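# Insert the peg fully into the plate hole in the box

## Task

Push the peg completely down into the hole of the plate lying at the bottom of the open box, so that it stays seated on its own once the grippers let go; a peg that is only held in place by the robot does not count.

## Robot and tools

Robot: two arms, left_arm and right_arm, each with seven joints and a parallel gripper. Positions in results use one shared scene frame: origin on the table surface midway between the arms, +z up, +x out over the table, and left_arm sits on the +y side. The arm names do not match the left or right of any image. Printed gripper positions are approximate, worse at long reach.

Joint order, used in every row and every per-arm list in results: wrist pitch, waist, elbow, forearm roll, shoulder, upper arm roll, wrist roll. Shoulder, forearm roll and wrist roll have flipped signs relative to the URDF, both in what you send and what you read. Ranges below are in URDF signs: waist -6.283..6.283, shoulder -2.059..2.094 (so -2.094..2.059 in your numbers), upper arm roll -6.283..6.283, elbow -0.192..3.927, forearm roll -6.283..6.283, wrist pitch -1.693..3.142, wrist roll -6.283..6.283. True limits may differ by up to 0.010 rad.

A row is always 16 numbers in [-1, 1], covering both arms even if one stays still: left_arm's 7 joint values then its opening, then right_arm's 7 joint values then its opening. Joint values are offsets, scaled so 1.0 equals 2.036 rad. The opening is absolute: +1 fully open, -1 closed.

execute_actions(actions): a list of actions; each action is a table of at most 15 rows, one row per 1/30 s control step. If fewer than 15 rows are given, the last row is repeated to fill 15 steps. Joint offsets in every row are measured from the joint angles at the start of that action (for the first action of a call, the last angles reported in this scene), not from the previous row. An action that would push any joint more than 0.010 rad beyond its range is rejected for both arms; if the first action fails this check or any action is malformed, nothing in the call runs. A joint pushed past its real end stops there and the result may say "joint sent to its limit". An empty list just returns the current state and images.

move(target, speed, blocking): target is one 16-number row as above; its offsets are taken from the Joint positions in the latest result that showed them, not from where the arm is when the move begins. All joints follow paths that finish together, so grippers travel along curves; paths last 0.5 to 10 s and are cut off at 10 s. speed (rad/s, 0.01 to 2, default 0.5) caps the joint with the longest travel. Paths ignore obstacles and the other arm; faster moves and targets set deeper past a contact hit and press harder. Finger openings are sent immediately. With blocking=false the result comes after 0.5 s while motion continues; until a result shows the move has ended, further rows and moves are refused, so use wait or stop. The result adds a "move:" line: ending (done, off_target, moving, held, fault), limits=held or limits=none, and the joint per arm farthest from its target.

wait(seconds): 0 to 10; arms keep their last command, a running move continues, and it returns early if that move ends. stop(): brakes a running move (needs stopping distance; fingers keep moving). zoom_image(camera, region): region [x0, y0, x1, y1] in pixels of that camera's latest image, top-left origin, at most 504x504. Cameras, all 672x504: cam_head_left, cam_head_right, cam_left_wrist, cam_right_wrist. finished_scene(scene): ends the current scene by its number, irreversibly, and reports success; the peg must already be seated and stay there.

Results: per-arm state line with end_effector_position (m), end_effector_quat_wxyz and velocities. Joint positions and Joint velocities list the 7 joints (rad, rad/s) then the finger-pad gap (m; 0.084 fully open). Joint targets shows what joints are currently driven toward and can drift without new commands. grip_measured is the measured opening on the command scale. Calls with actions also list per-step joint readings; HELD next to an arm means part of its row was held back. "joint command not followed" means a clearance check altered some joint targets.

Gripper geometry: fingers point along the gripper's +z and close along its y axis. The reported position is between the pads when closed, about 2 cm behind the tips; closing pushes the tips about 10 mm further along +z.

Motion limits: targets advance at most 3.14 rad/s, reaching that speed after 0.16 s; each step a target stays within 0.623 rad of the measured angle, and a step that would jump the gripper more than 70 mm is scaled back. Large changes may need several actions; finish unfinished motions in later actions.

Holding: command an opening clearly below grip_measured to keep a grip; lower squeezes harder (about 24 N per pad up to ~6 cm width). Echoing grip_measured still presses lightly. Fast closing can overshoot force. Brief external tugs on held parts or shoves on loose ones can happen.

Avoid: knocking or placing anything off the table, arm-to-arm collisions or pressing, dropping or slamming parts, hard pushes. Contact torque at a joint's load limit (N m: waist 47, shoulder 47, upper arm roll 28.2, elbow 28.2, forearm roll 28.2, wrist pitch 18.8, wrist roll 18.8; held weight included) makes that arm back off, freeze 10 s and skip the rest of the call. Long holding heats motors: MOTOR HOT warns from 65 °C, and at 80 °C an OVER-TEMPERATURE FAULT brakes the arm until it cools. Smooth, economical, quick motion is preferred.

Each tool is called as name(argument=value, ...), one argument or row to a line, values as JSON.

## Session

execute_actions(
  actions=[],
)

Scene clock: 0.00 s.
left_arm: end_effector_position=(+0.6441, +0.4979, +0.3139) grip_measured=+1.00 end_effector_quat_wxyz=(+0.627, -0.641, +0.403, -0.184) end_effector_velocity=(-0.000, +0.000, +0.000) end_effector_angular_velocity=(-0.000, -0.000, +0.001) | right_arm: end_effector_position=(+0.5465, -0.6219, +0.3614) grip_measured=+1.00 end_effector_quat_wxyz=(+0.314, +0.465, -0.446, +0.697) end_effector_velocity=(+0.000, -0.000, -0.002) end_effector_angular_velocity=(+0.002, +0.002, +0.000)
Joint names: [wrist pitch, waist, elbow, forearm roll, shoulder, upper arm roll, wrist roll]
Joint positions: left_arm=[ 0.729  0.046  1.216 -2.122 -0.256 -0.036  0.505  0.084] | right_arm=[ 1.559 -0.984  1.172  2.244 -0.46   0.904 -2.57   0.084]
Joint velocities: left_arm=[ 0.     0.001  0.    -0.    -0.     0.     0.    -0.   ] | right_arm=[-0.    -0.    -0.     0.    -0.003 -0.    -0.     0.   ]
Joint targets: left_arm=[0.729 0.046 1.216 -2.122 -0.256 -0.036 0.505] | right_arm=[1.559 -0.984 1.172 2.244 -0.460 0.904 -2.570]

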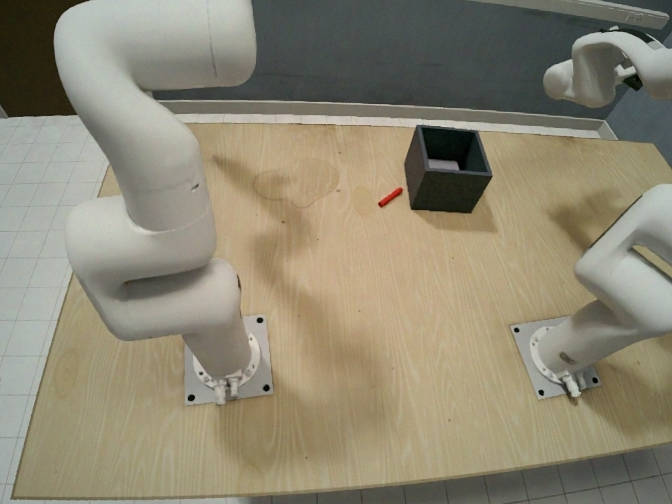

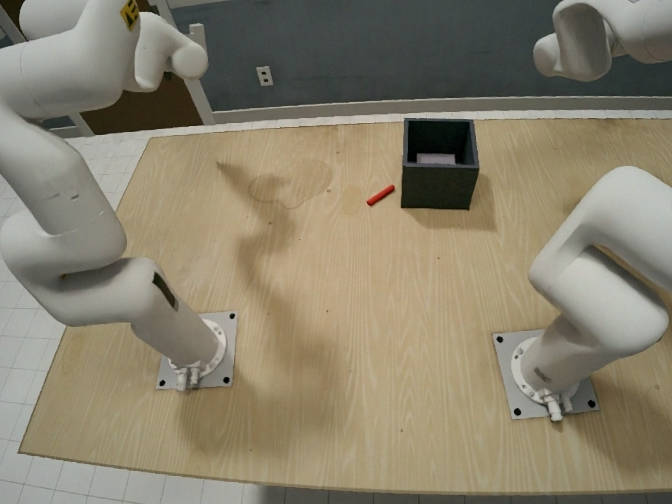

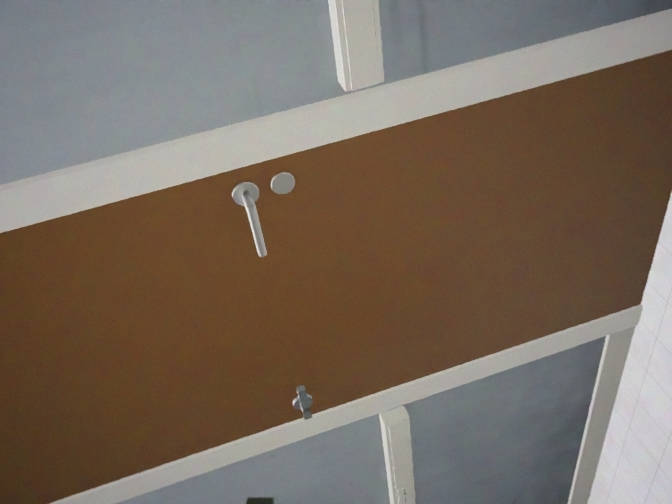

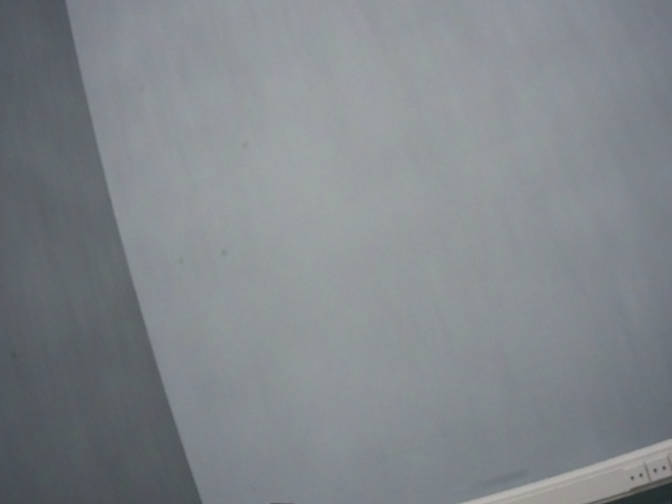

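move(
  target=[0.169,-0.2,0.009,0.9,0.0467,0.0177,0.154,-0.2,-0.036,0.3,0.095,-0.9,0.285,-0.444,0.688,-0.2],
  speed=1.2,
)

move(
  target=[0,-0.277,0,0.1424,0,0,0,-0.2,0,0,0,-0.2022,0,0,0,-0.2],
  speed=1,
)

Scene clock: 10.97 s.
left_arm: end_effector_position=(+0.4938, +0.2457, +0.2074) grip_measured=-0.22 end_effector_quat_wxyz=(-0.109, +0.970, +0.208, +0.065) end_effector_velocity=(-0.001, -0.002, -0.000) end_effector_angular_velocity=(-0.002, +0.001, -0.000) | right_arm: end_effector_position=(+0.3461, -0.5685, +0.3807) grip_measured=-0.21 end_effector_quat_wxyz=(+0.185, +0.743, -0.637, +0.087) end_effector_velocity=(+0.000, +0.001, +0.002) end_effector_angular_velocity=(+0.002, -0.005, +0.003)
Joint names: [wrist pitch, waist, elbow, forearm roll, shoulder, upper arm roll, wrist roll]
Joint positions: left_arm=[ 1.073 -0.361  1.234 -0.29  -0.161  0.     0.819  0.035] | right_arm=[ 1.486 -0.374  1.365  0.413  0.119 -0.    -1.17   0.035]
Joint velocities: left_arm=[ 0.001 -0.003  0.     0.003  0.    -0.     0.001  0.   ] | right_arm=[-0.001  0.003  0.    -0.003  0.004 -0.001  0.001 -0.   ]
Joint targets: left_arm=[1.073 -0.361 1.234 -0.290 -0.161 0.000 0.819] | right_arm=[1.486 -0.374 1.365 0.412 0.120 -0.000 -1.170]
move: done; limits=none; left_arm: farthest joint: the shoulder, 0.001 radians from its target (0.096 radians at the start); right_arm: farthest joint: the shoulder, 0.001 radians from its target (0.581 radians at the start)

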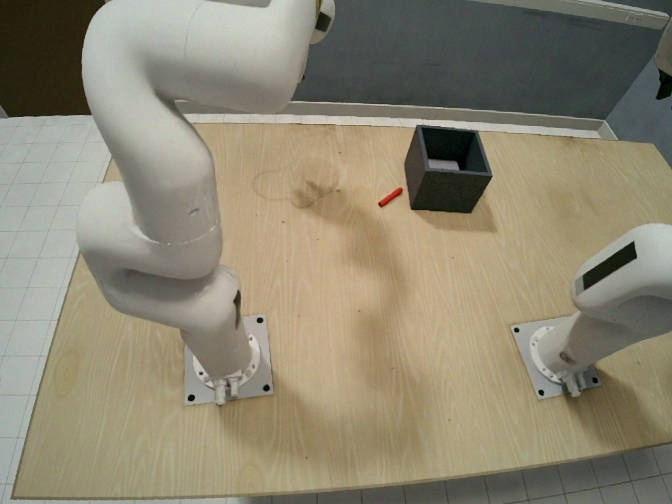

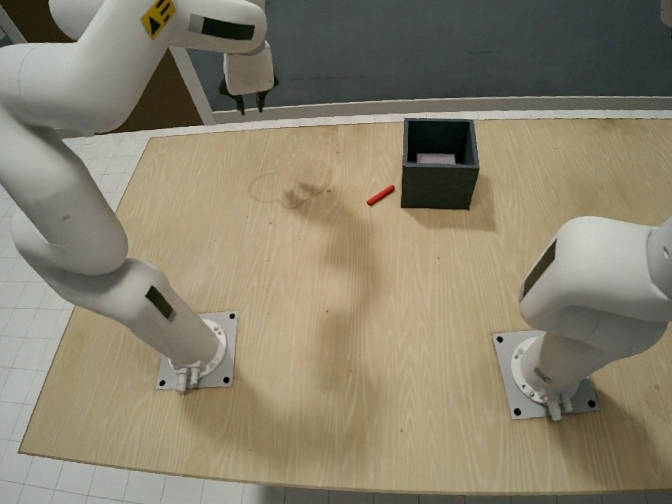

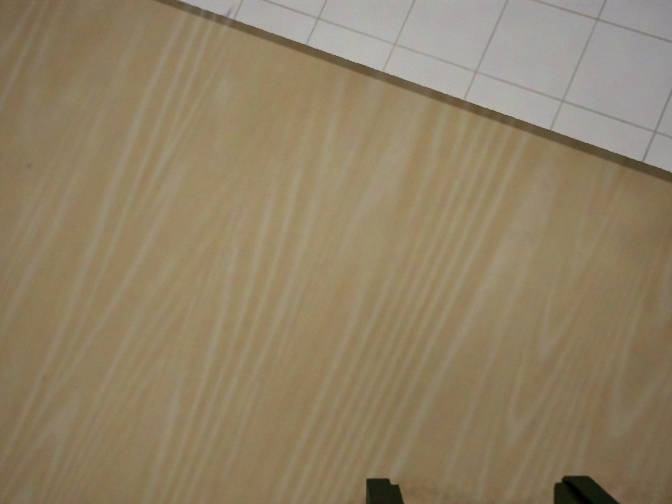

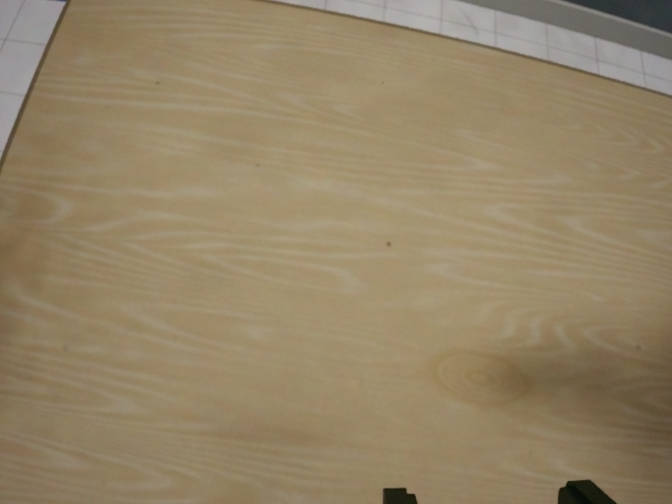

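Scene clock: 12.43 s.
left_arm: end_effector_position=(+0.3308, -0.0489, +0.2006) grip_measured=-0.21 end_effector_quat_wxyz=(-0.000, +1.000, -0.001, -0.000) end_effector_velocity=(-0.002, -0.002, +0.001) end_effector_angular_velocity=(-0.003, -0.000, -0.004) | right_arm: end_effector_position=(+0.3717, -0.4743, +0.3603) grip_measured=-0.21 end_effector_quat_wxyz=(+0.001, +0.747, -0.665, -0.000) end_effector_velocity=(+0.000, +0.000, -0.000) end_effector_angular_velocity=(+0.000, +0.000, +0.001)
Joint names: [wrist pitch, waist, elbow, forearm roll, shoulder, upper arm roll, wrist roll]
Joint positions: left_arm=[ 1.073 -0.924  1.234 -0.001 -0.161  0.001  0.819  0.035] | right_arm=[ 1.486 -0.374  1.365  0.001  0.119 -0.    -1.17   0.035]
Joint velocities: left_arm=[ 0.    -0.004  0.     0.002  0.002 -0.001  0.    -0.   ] | right_arm=[-0.     0.001  0.    -0.    -0.001  0.     0.001 -0.   ]
Joint targets: left_arm=[1.073 -0.925 1.234 -0.000 -0.161 0.000 0.819] | right_arm=[1.486 -0.374 1.365 0.001 0.119 -0.000 -1.170]
move: done; limits=none; left_arm: farthest joint: the waist, 0.001 radians from its target (0.564 radians at the start); right_arm: farthest joint: the waist, 0.000 radians from its target (0.000 radians at the start)

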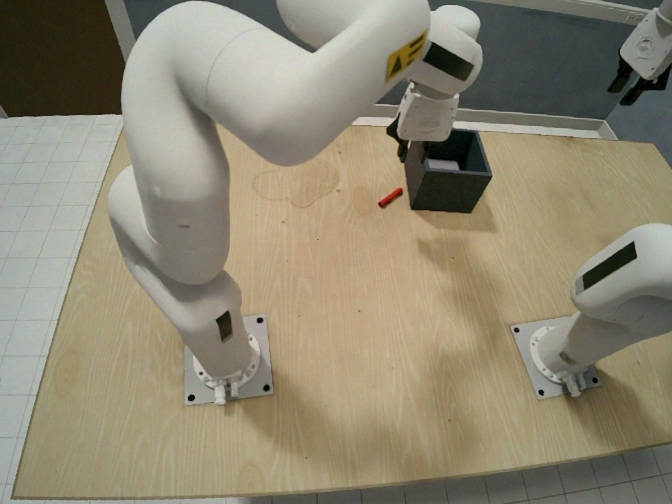

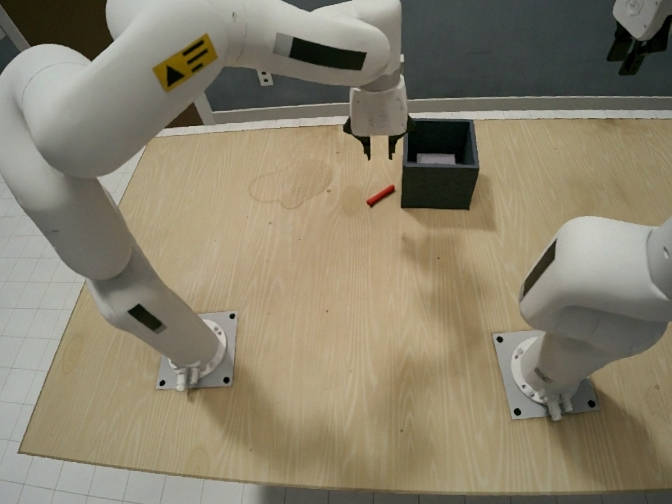

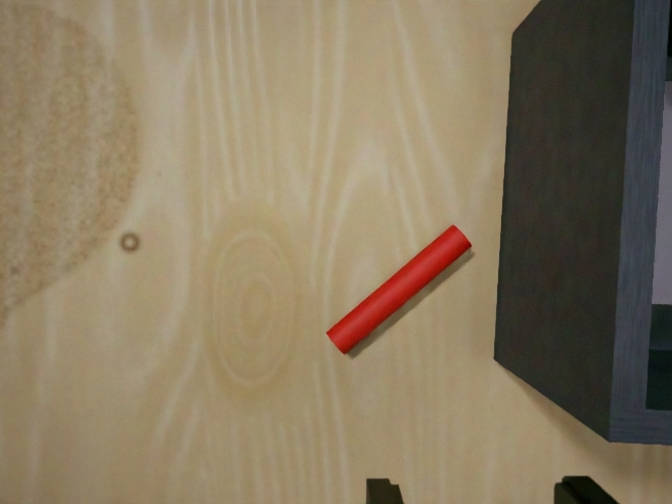

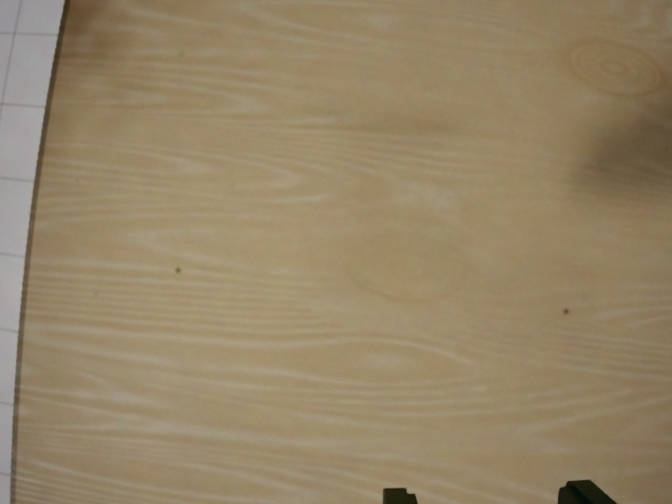

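move(
  target=[0,0.03,0,0,0,0,-0.4578,-0.2,0,0,0,0,0,0,0,-0.2],
  speed=1.2,
)

move(
  target=[-0.1282,0,-0.027,0,-0.1012,0,0,-0.2,0,0,0,0,0,0,0,-0.2],
  speed=0.3,
)

Scene clock: 23.13 s.
left_arm: end_effector_position=(+0.3530, -0.0269, +0.2006) grip_measured=-0.21 end_effector_quat_wxyz=(-0.000, +0.906, -0.423, -0.000) end_effector_velocity=(+0.000, +0.001, -0.001) end_effector_angular_velocity=(+0.002, +0.001, -0.001) | right_arm: end_effector_position=(+0.3717, -0.4743, +0.3603) grip_measured=-0.21 end_effector_quat_wxyz=(+0.001, +0.747, -0.665, -0.000) end_effector_velocity=(-0.000, -0.001, +0.000) end_effector_angular_velocity=(-0.000, +0.001, -0.001)
Joint names: [wrist pitch, waist, elbow, forearm roll, shoulder, upper arm roll, wrist roll]
Joint positions: left_arm=[ 1.073 -0.863  1.234 -0.001 -0.161  0.001 -0.113  0.035] | right_arm=[ 1.486 -0.374  1.365  0.001  0.119 -0.    -1.17   0.035]
Joint velocities: left_arm=[ 0.     0.001 -0.    -0.    -0.001  0.    -0.003 -0.   ] | right_arm=[ 0.001 -0.001  0.     0.001  0.    -0.     0.    -0.   ]
Joint targets: left_arm=[1.073 -0.863 1.234 -0.001 -0.161 0.001 -0.113] | right_arm=[1.486 -0.374 1.365 0.001 0.119 -0.000 -1.170]
move: done; limits=none; left_arm: farthest joint: the waist, 0.000 radians from its target (0.062 radians at the start); right_arm: farthest joint: the waist, 0.000 radians from its target (0.000 radians at the start)

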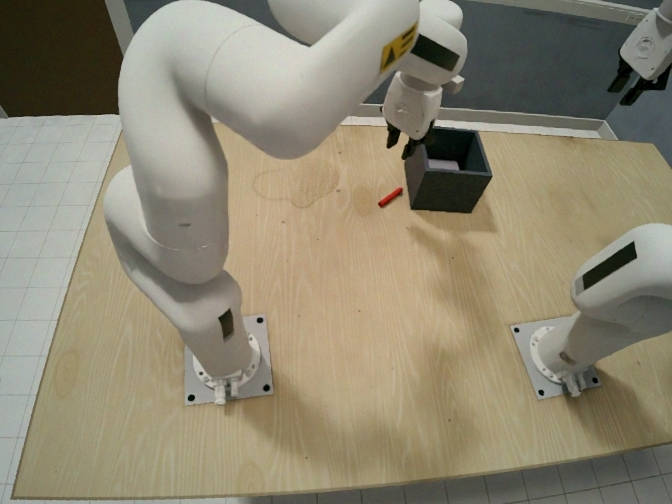

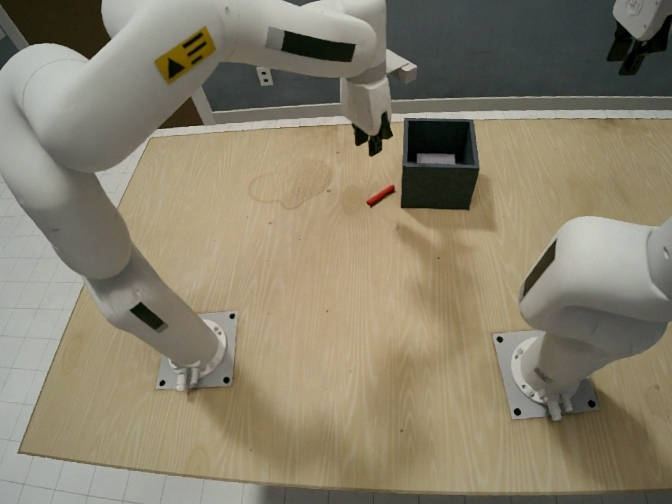

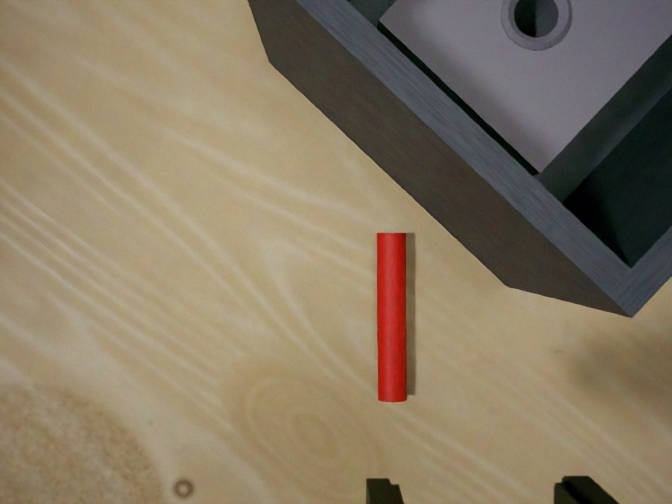

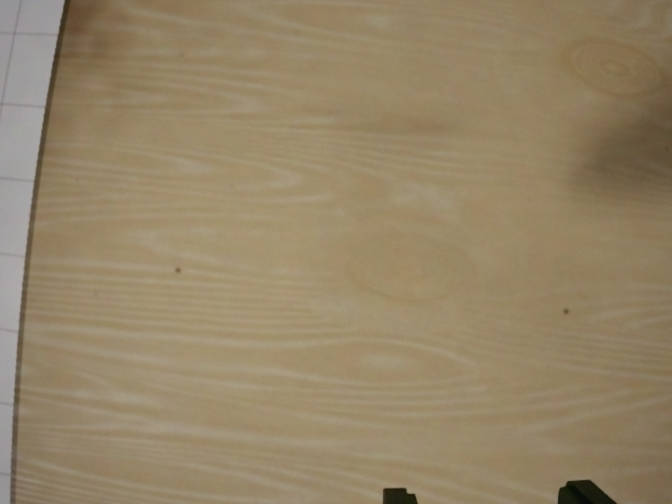

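Scene clock: 24.53 s.
left_arm: end_effector_position=(+0.3670, -0.0402, +0.0908) grip_measured=-0.21 end_effector_quat_wxyz=(-0.000, +0.906, -0.423, -0.000) end_effector_velocity=(-0.001, +0.000, -0.002) end_effector_angular_velocity=(+0.002, +0.002, +0.000) | right_arm: end_effector_position=(+0.3717, -0.4743, +0.3603) grip_measured=-0.21 end_effector_quat_wxyz=(+0.001, +0.747, -0.665, -0.000) end_effector_velocity=(-0.000, -0.000, +0.001) end_effector_angular_velocity=(-0.001, -0.003, -0.000)
Joint names: [wrist pitch, waist, elbow, forearm roll, shoulder, upper arm roll, wrist roll]
Joint positions: left_arm=[ 0.812 -0.863  1.179 -0.001 -0.367  0.001 -0.113  0.035] | right_arm=[ 1.486 -0.374  1.365  0.001  0.119 -0.    -1.17   0.035]
Joint velocities: left_arm=[-0.002 -0.    -0.002 -0.    -0.003  0.     0.    -0.   ] | right_arm=[-0.001 -0.001 -0.     0.     0.002  0.     0.001 -0.   ]
Joint targets: left_arm=[0.812 -0.863 1.179 -0.001 -0.367 0.001 -0.113] | right_arm=[1.486 -0.374 1.365 0.001 0.119 -0.000 -1.170]
move: done; limits=none; left_arm: farthest joint: the waist, 0.000 radians from its target (0.000 radians at the start); right_arm: farthest joint: the waist, 0.000 radians from its target (0.000 radians at the start)

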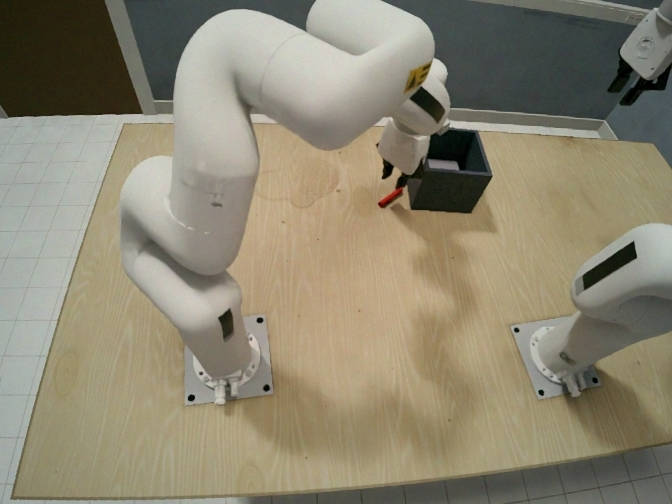

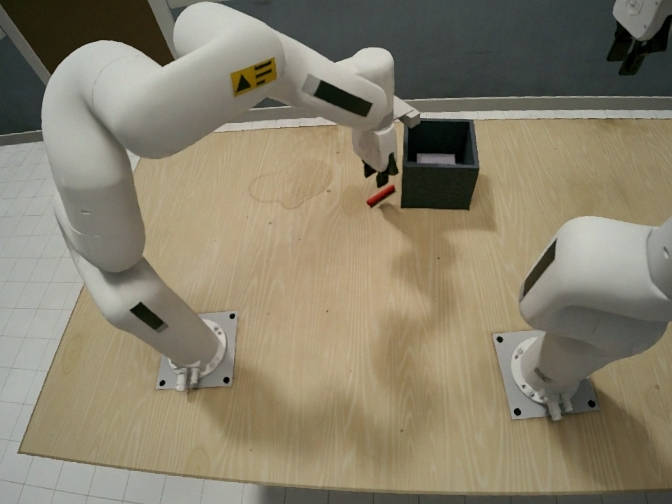

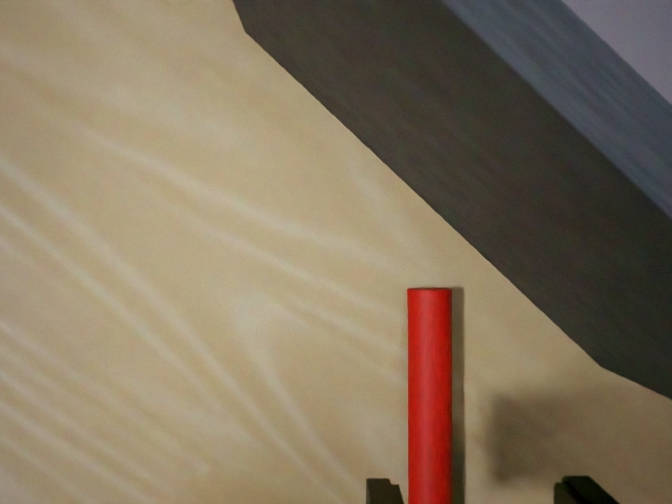

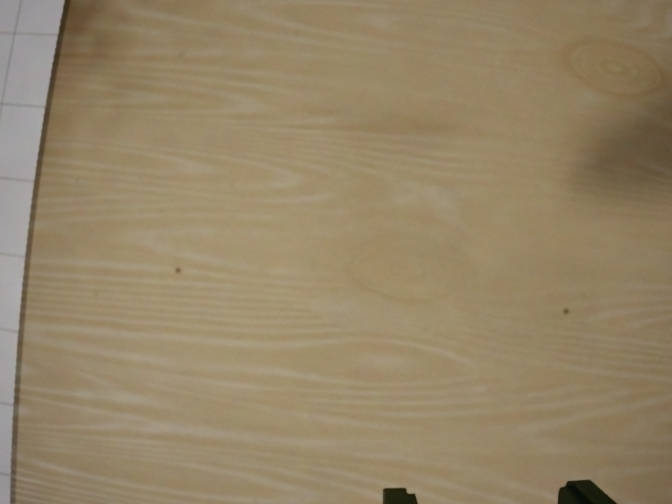

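move(
  target=[-0.0781,0,-0.0133,0,-0.0648,0,0,-0.2,0,0,0,0,0,0,0,-0.2],
  speed=0.15,
)

move(
  target=[0,0,0,0,0,0,0,-1,0,0,0,0,0,0,0,-0.2],
)

move(
  target=[0.206,0.03,0.04,0,0.166,0,0,-1,0,0,0,0,0,0,0,-0.2],
  speed=0.5,
)

Scene clock: 29.00 s.
left_arm: end_effector_position=(+0.3670, -0.0403, +0.0230) grip_measured=-0.21 end_effector_quat_wxyz=(-0.000, +0.906, -0.423, +0.000) end_effector_velocity=(+0.000, +0.001, -0.001) end_effector_angular_velocity=(+0.001, +0.001, -0.000) | right_arm: end_effector_position=(+0.3717, -0.4743, +0.3603) grip_measured=-0.21 end_effector_quat_wxyz=(+0.001, +0.747, -0.665, -0.000) end_effector_velocity=(+0.000, +0.000, -0.000) end_effector_angular_velocity=(+0.000, -0.000, -0.001)
Joint names: [wrist pitch, waist, elbow, forearm roll, shoulder, upper arm roll, wrist roll]
Joint positions: left_arm=[ 0.654 -0.863  1.152 -0.001 -0.498  0.001 -0.113  0.035] | right_arm=[ 1.486 -0.374  1.365  0.001  0.119 -0.    -1.17   0.035]
Joint velocities: left_arm=[-0.002  0.001 -0.001 -0.    -0.002  0.    -0.001 -0.   ] | right_arm=[-0.001  0.     0.    -0.001 -0.001 -0.    -0.001 -0.   ]
Joint targets: left_arm=[0.654 -0.863 1.152 -0.001 -0.499 0.001 -0.113] | right_arm=[1.486 -0.374 1.365 0.001 0.119 -0.000 -1.170]
move: done; limits=none; left_arm: farthest joint: the wrist pitch, 0.001 radians from its target (0.159 radians at the start); right_arm: farthest joint: the waist, 0.000 radians from its target (0.000 radians at the start)

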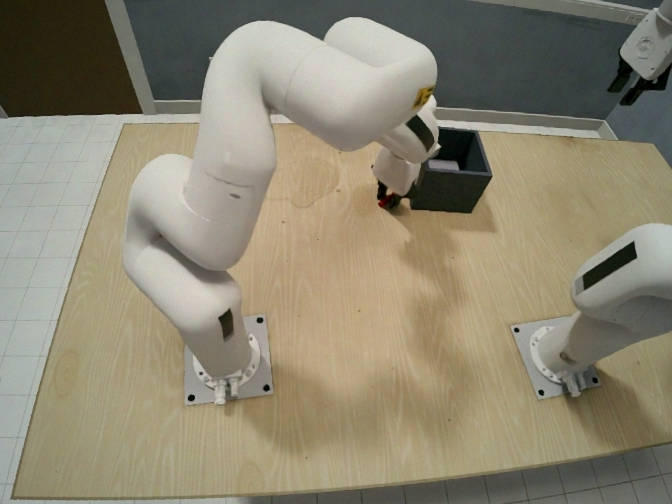

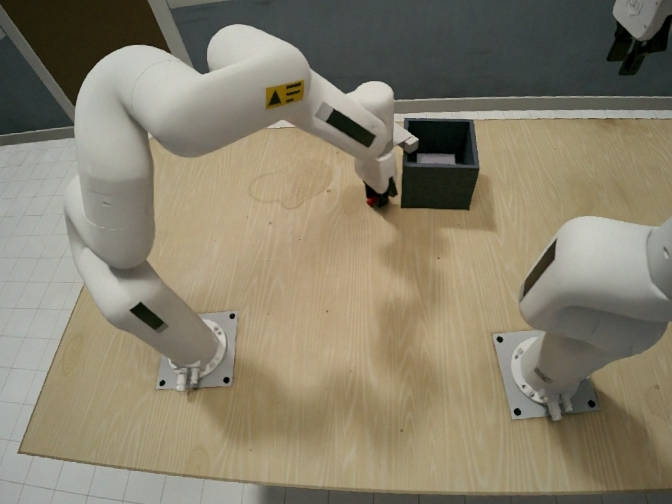

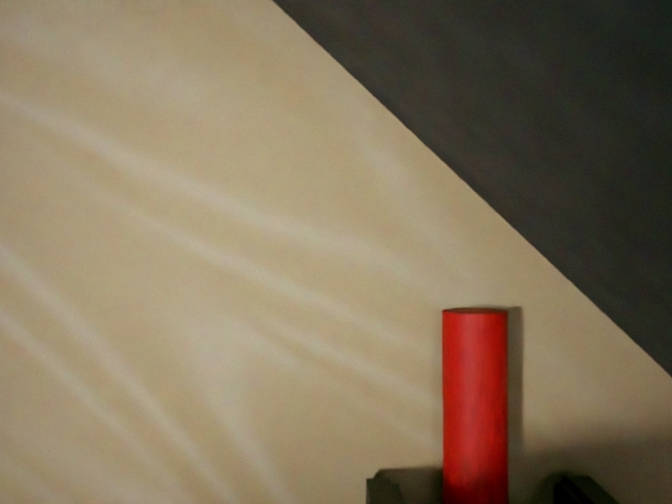

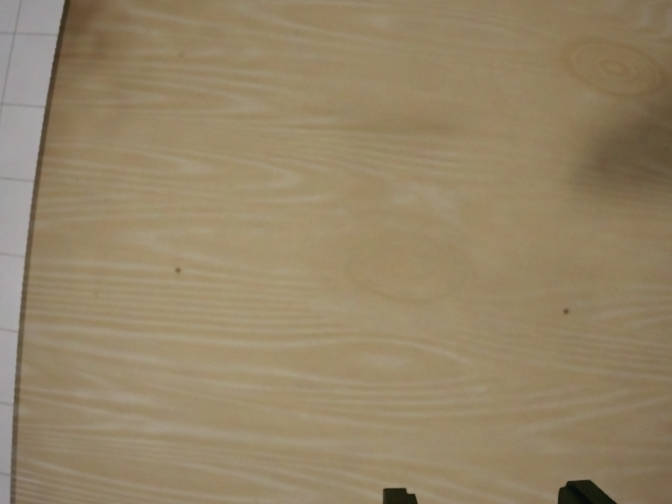

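Scene clock: 29.50 s.
left_arm: end_effector_position=(+0.3670, -0.0403, +0.0230) grip_measured=-0.70 end_effector_quat_wxyz=(-0.000, +0.906, -0.423, +0.000) end_effector_velocity=(-0.000, +0.000, -0.001) end_effector_angular_velocity=(+0.001, +0.001, +0.000) | right_arm: end_effector_position=(+0.3717, -0.4743, +0.3603) grip_measured=-0.21 end_effector_quat_wxyz=(+0.001, +0.747, -0.665, -0.000) end_effector_velocity=(-0.000, -0.000, -0.000) end_effector_angular_velocity=(+0.000, +0.001, -0.001)
Joint names: [wrist pitch, waist, elbow, forearm roll, shoulder, upper arm roll, wrist roll]
Joint positions: left_arm=[ 0.654 -0.863  1.152 -0.001 -0.498  0.001 -0.113  0.013] | right_arm=[ 1.486 -0.374  1.365  0.001  0.119 -0.    -1.17   0.035]
Joint velocities: left_arm=[ 0.     0.    -0.    -0.    -0.002 -0.    -0.     0.   ] | right_arm=[ 0.    -0.001 -0.001 -0.    -0.     0.     0.    -0.   ]
Joint targets: left_arm=[0.654 -0.863 1.152 -0.001 -0.498 0.001 -0.113] | right_arm=[1.486 -0.374 1.365 0.001 0.119 -0.000 -1.170]
move: done; limits=none; left_arm: farthest joint: the waist, 0.000 radians from its target (0.000 radians at the start); right_arm: farthest joint: the waist, 0.000 radians from its target (0.000 radians at the start)

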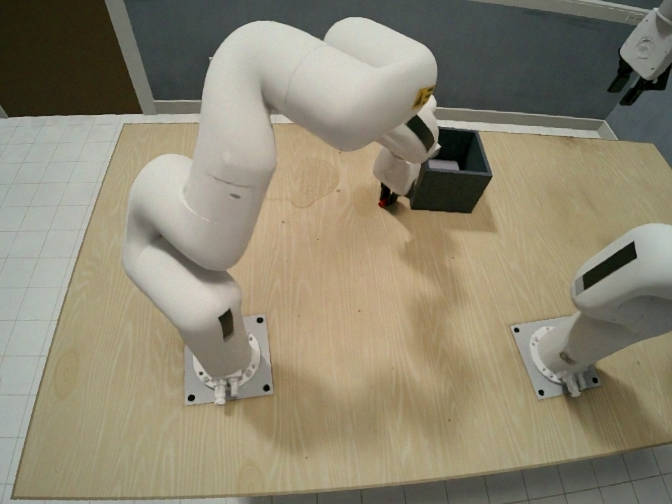

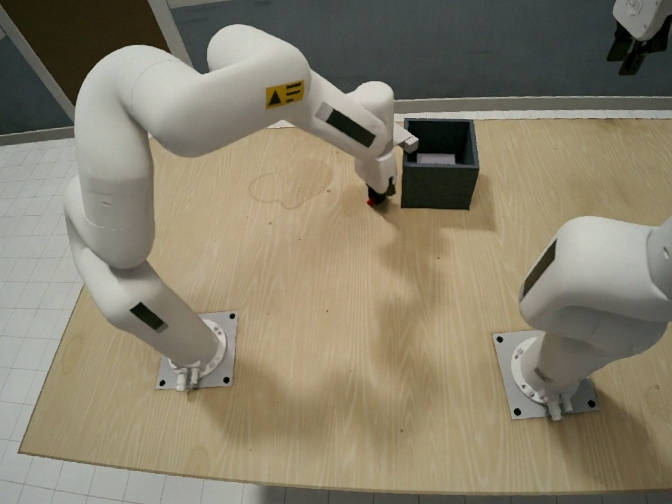

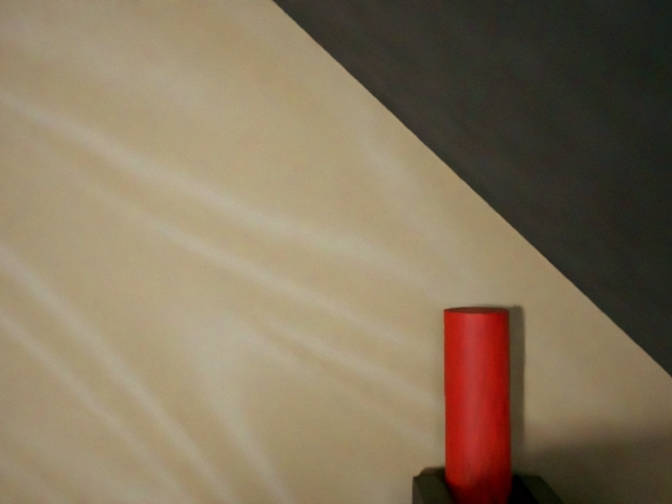

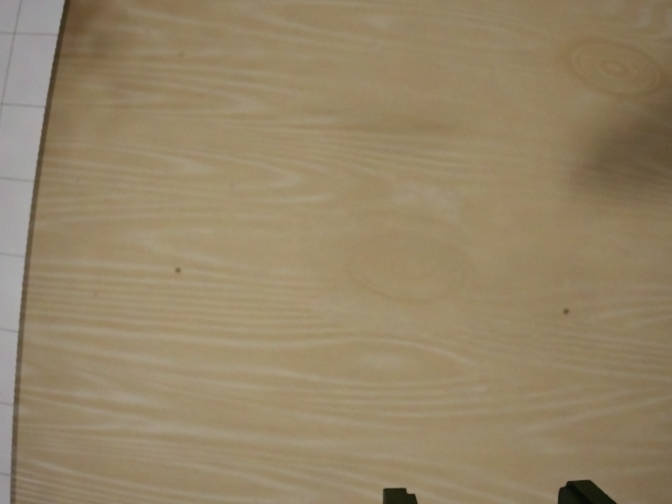

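Scene clock: 31.00 s.
left_arm: end_effector_position=(+0.3737, -0.0035, +0.2006) grip_measured=-0.70 end_effector_quat_wxyz=(-0.000, +0.919, -0.395, -0.000) end_effector_velocity=(+0.000, +0.000, +0.002) end_effector_angular_velocity=(-0.001, -0.002, +0.001) | right_arm: end_effector_position=(+0.3717, -0.4743, +0.3603) grip_measured=-0.21 end_effector_quat_wxyz=(+0.001, +0.747, -0.665, -0.000) end_effector_velocity=(-0.000, +0.000, -0.000) end_effector_angular_velocity=(+0.000, +0.001, +0.001)
Joint names: [wrist pitch, waist, elbow, forearm roll, shoulder, upper arm roll, wrist roll]
Joint positions: left_arm=[ 1.073 -0.802  1.233 -0.001 -0.161  0.    -0.113  0.013] | right_arm=[ 1.486 -0.374  1.365  0.001  0.119 -0.    -1.17   0.035]
Joint velocities: left_arm=[ 0.002  0.001  0.001 -0.     0.003  0.     0.    -0.   ] | right_arm=[ 0.001  0.001 -0.001  0.    -0.    -0.     0.     0.   ]
Joint targets: left_arm=[1.073 -0.802 1.234 -0.001 -0.161 0.001 -0.113] | right_arm=[1.486 -0.374 1.365 0.001 0.119 -0.000 -1.170]
move: done; limits=none; left_arm: farthest joint: the shoulder, 0.001 radians from its target (0.338 radians at the start); right_arm: farthest joint: the waist, 0.000 radians from its target (0.000 radians at the start)

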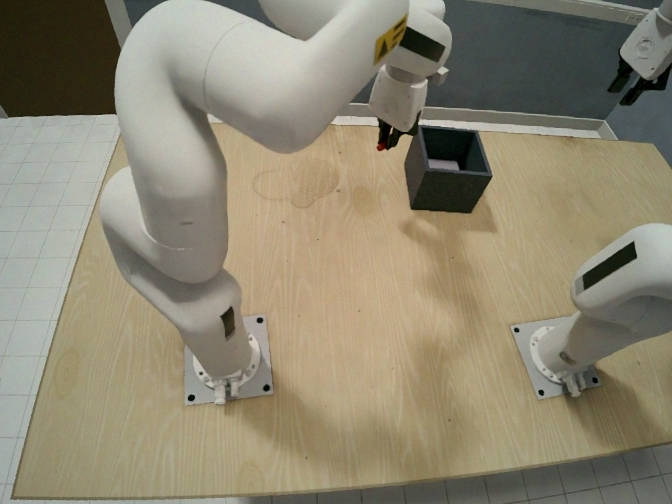

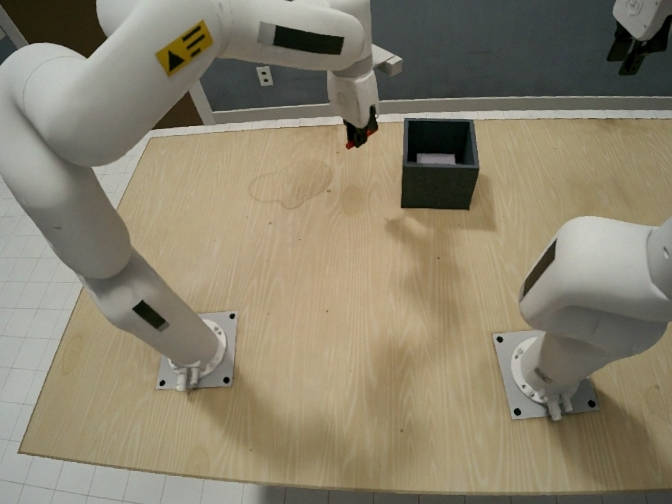

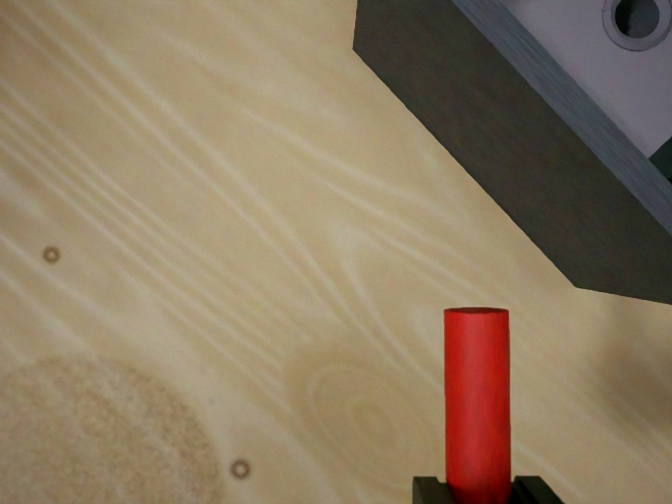

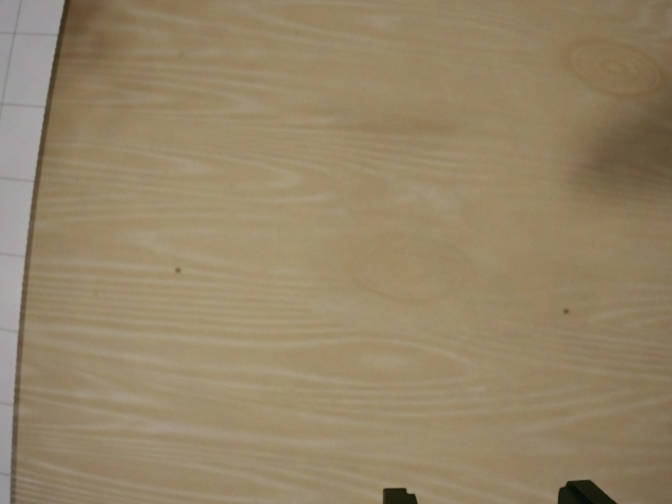

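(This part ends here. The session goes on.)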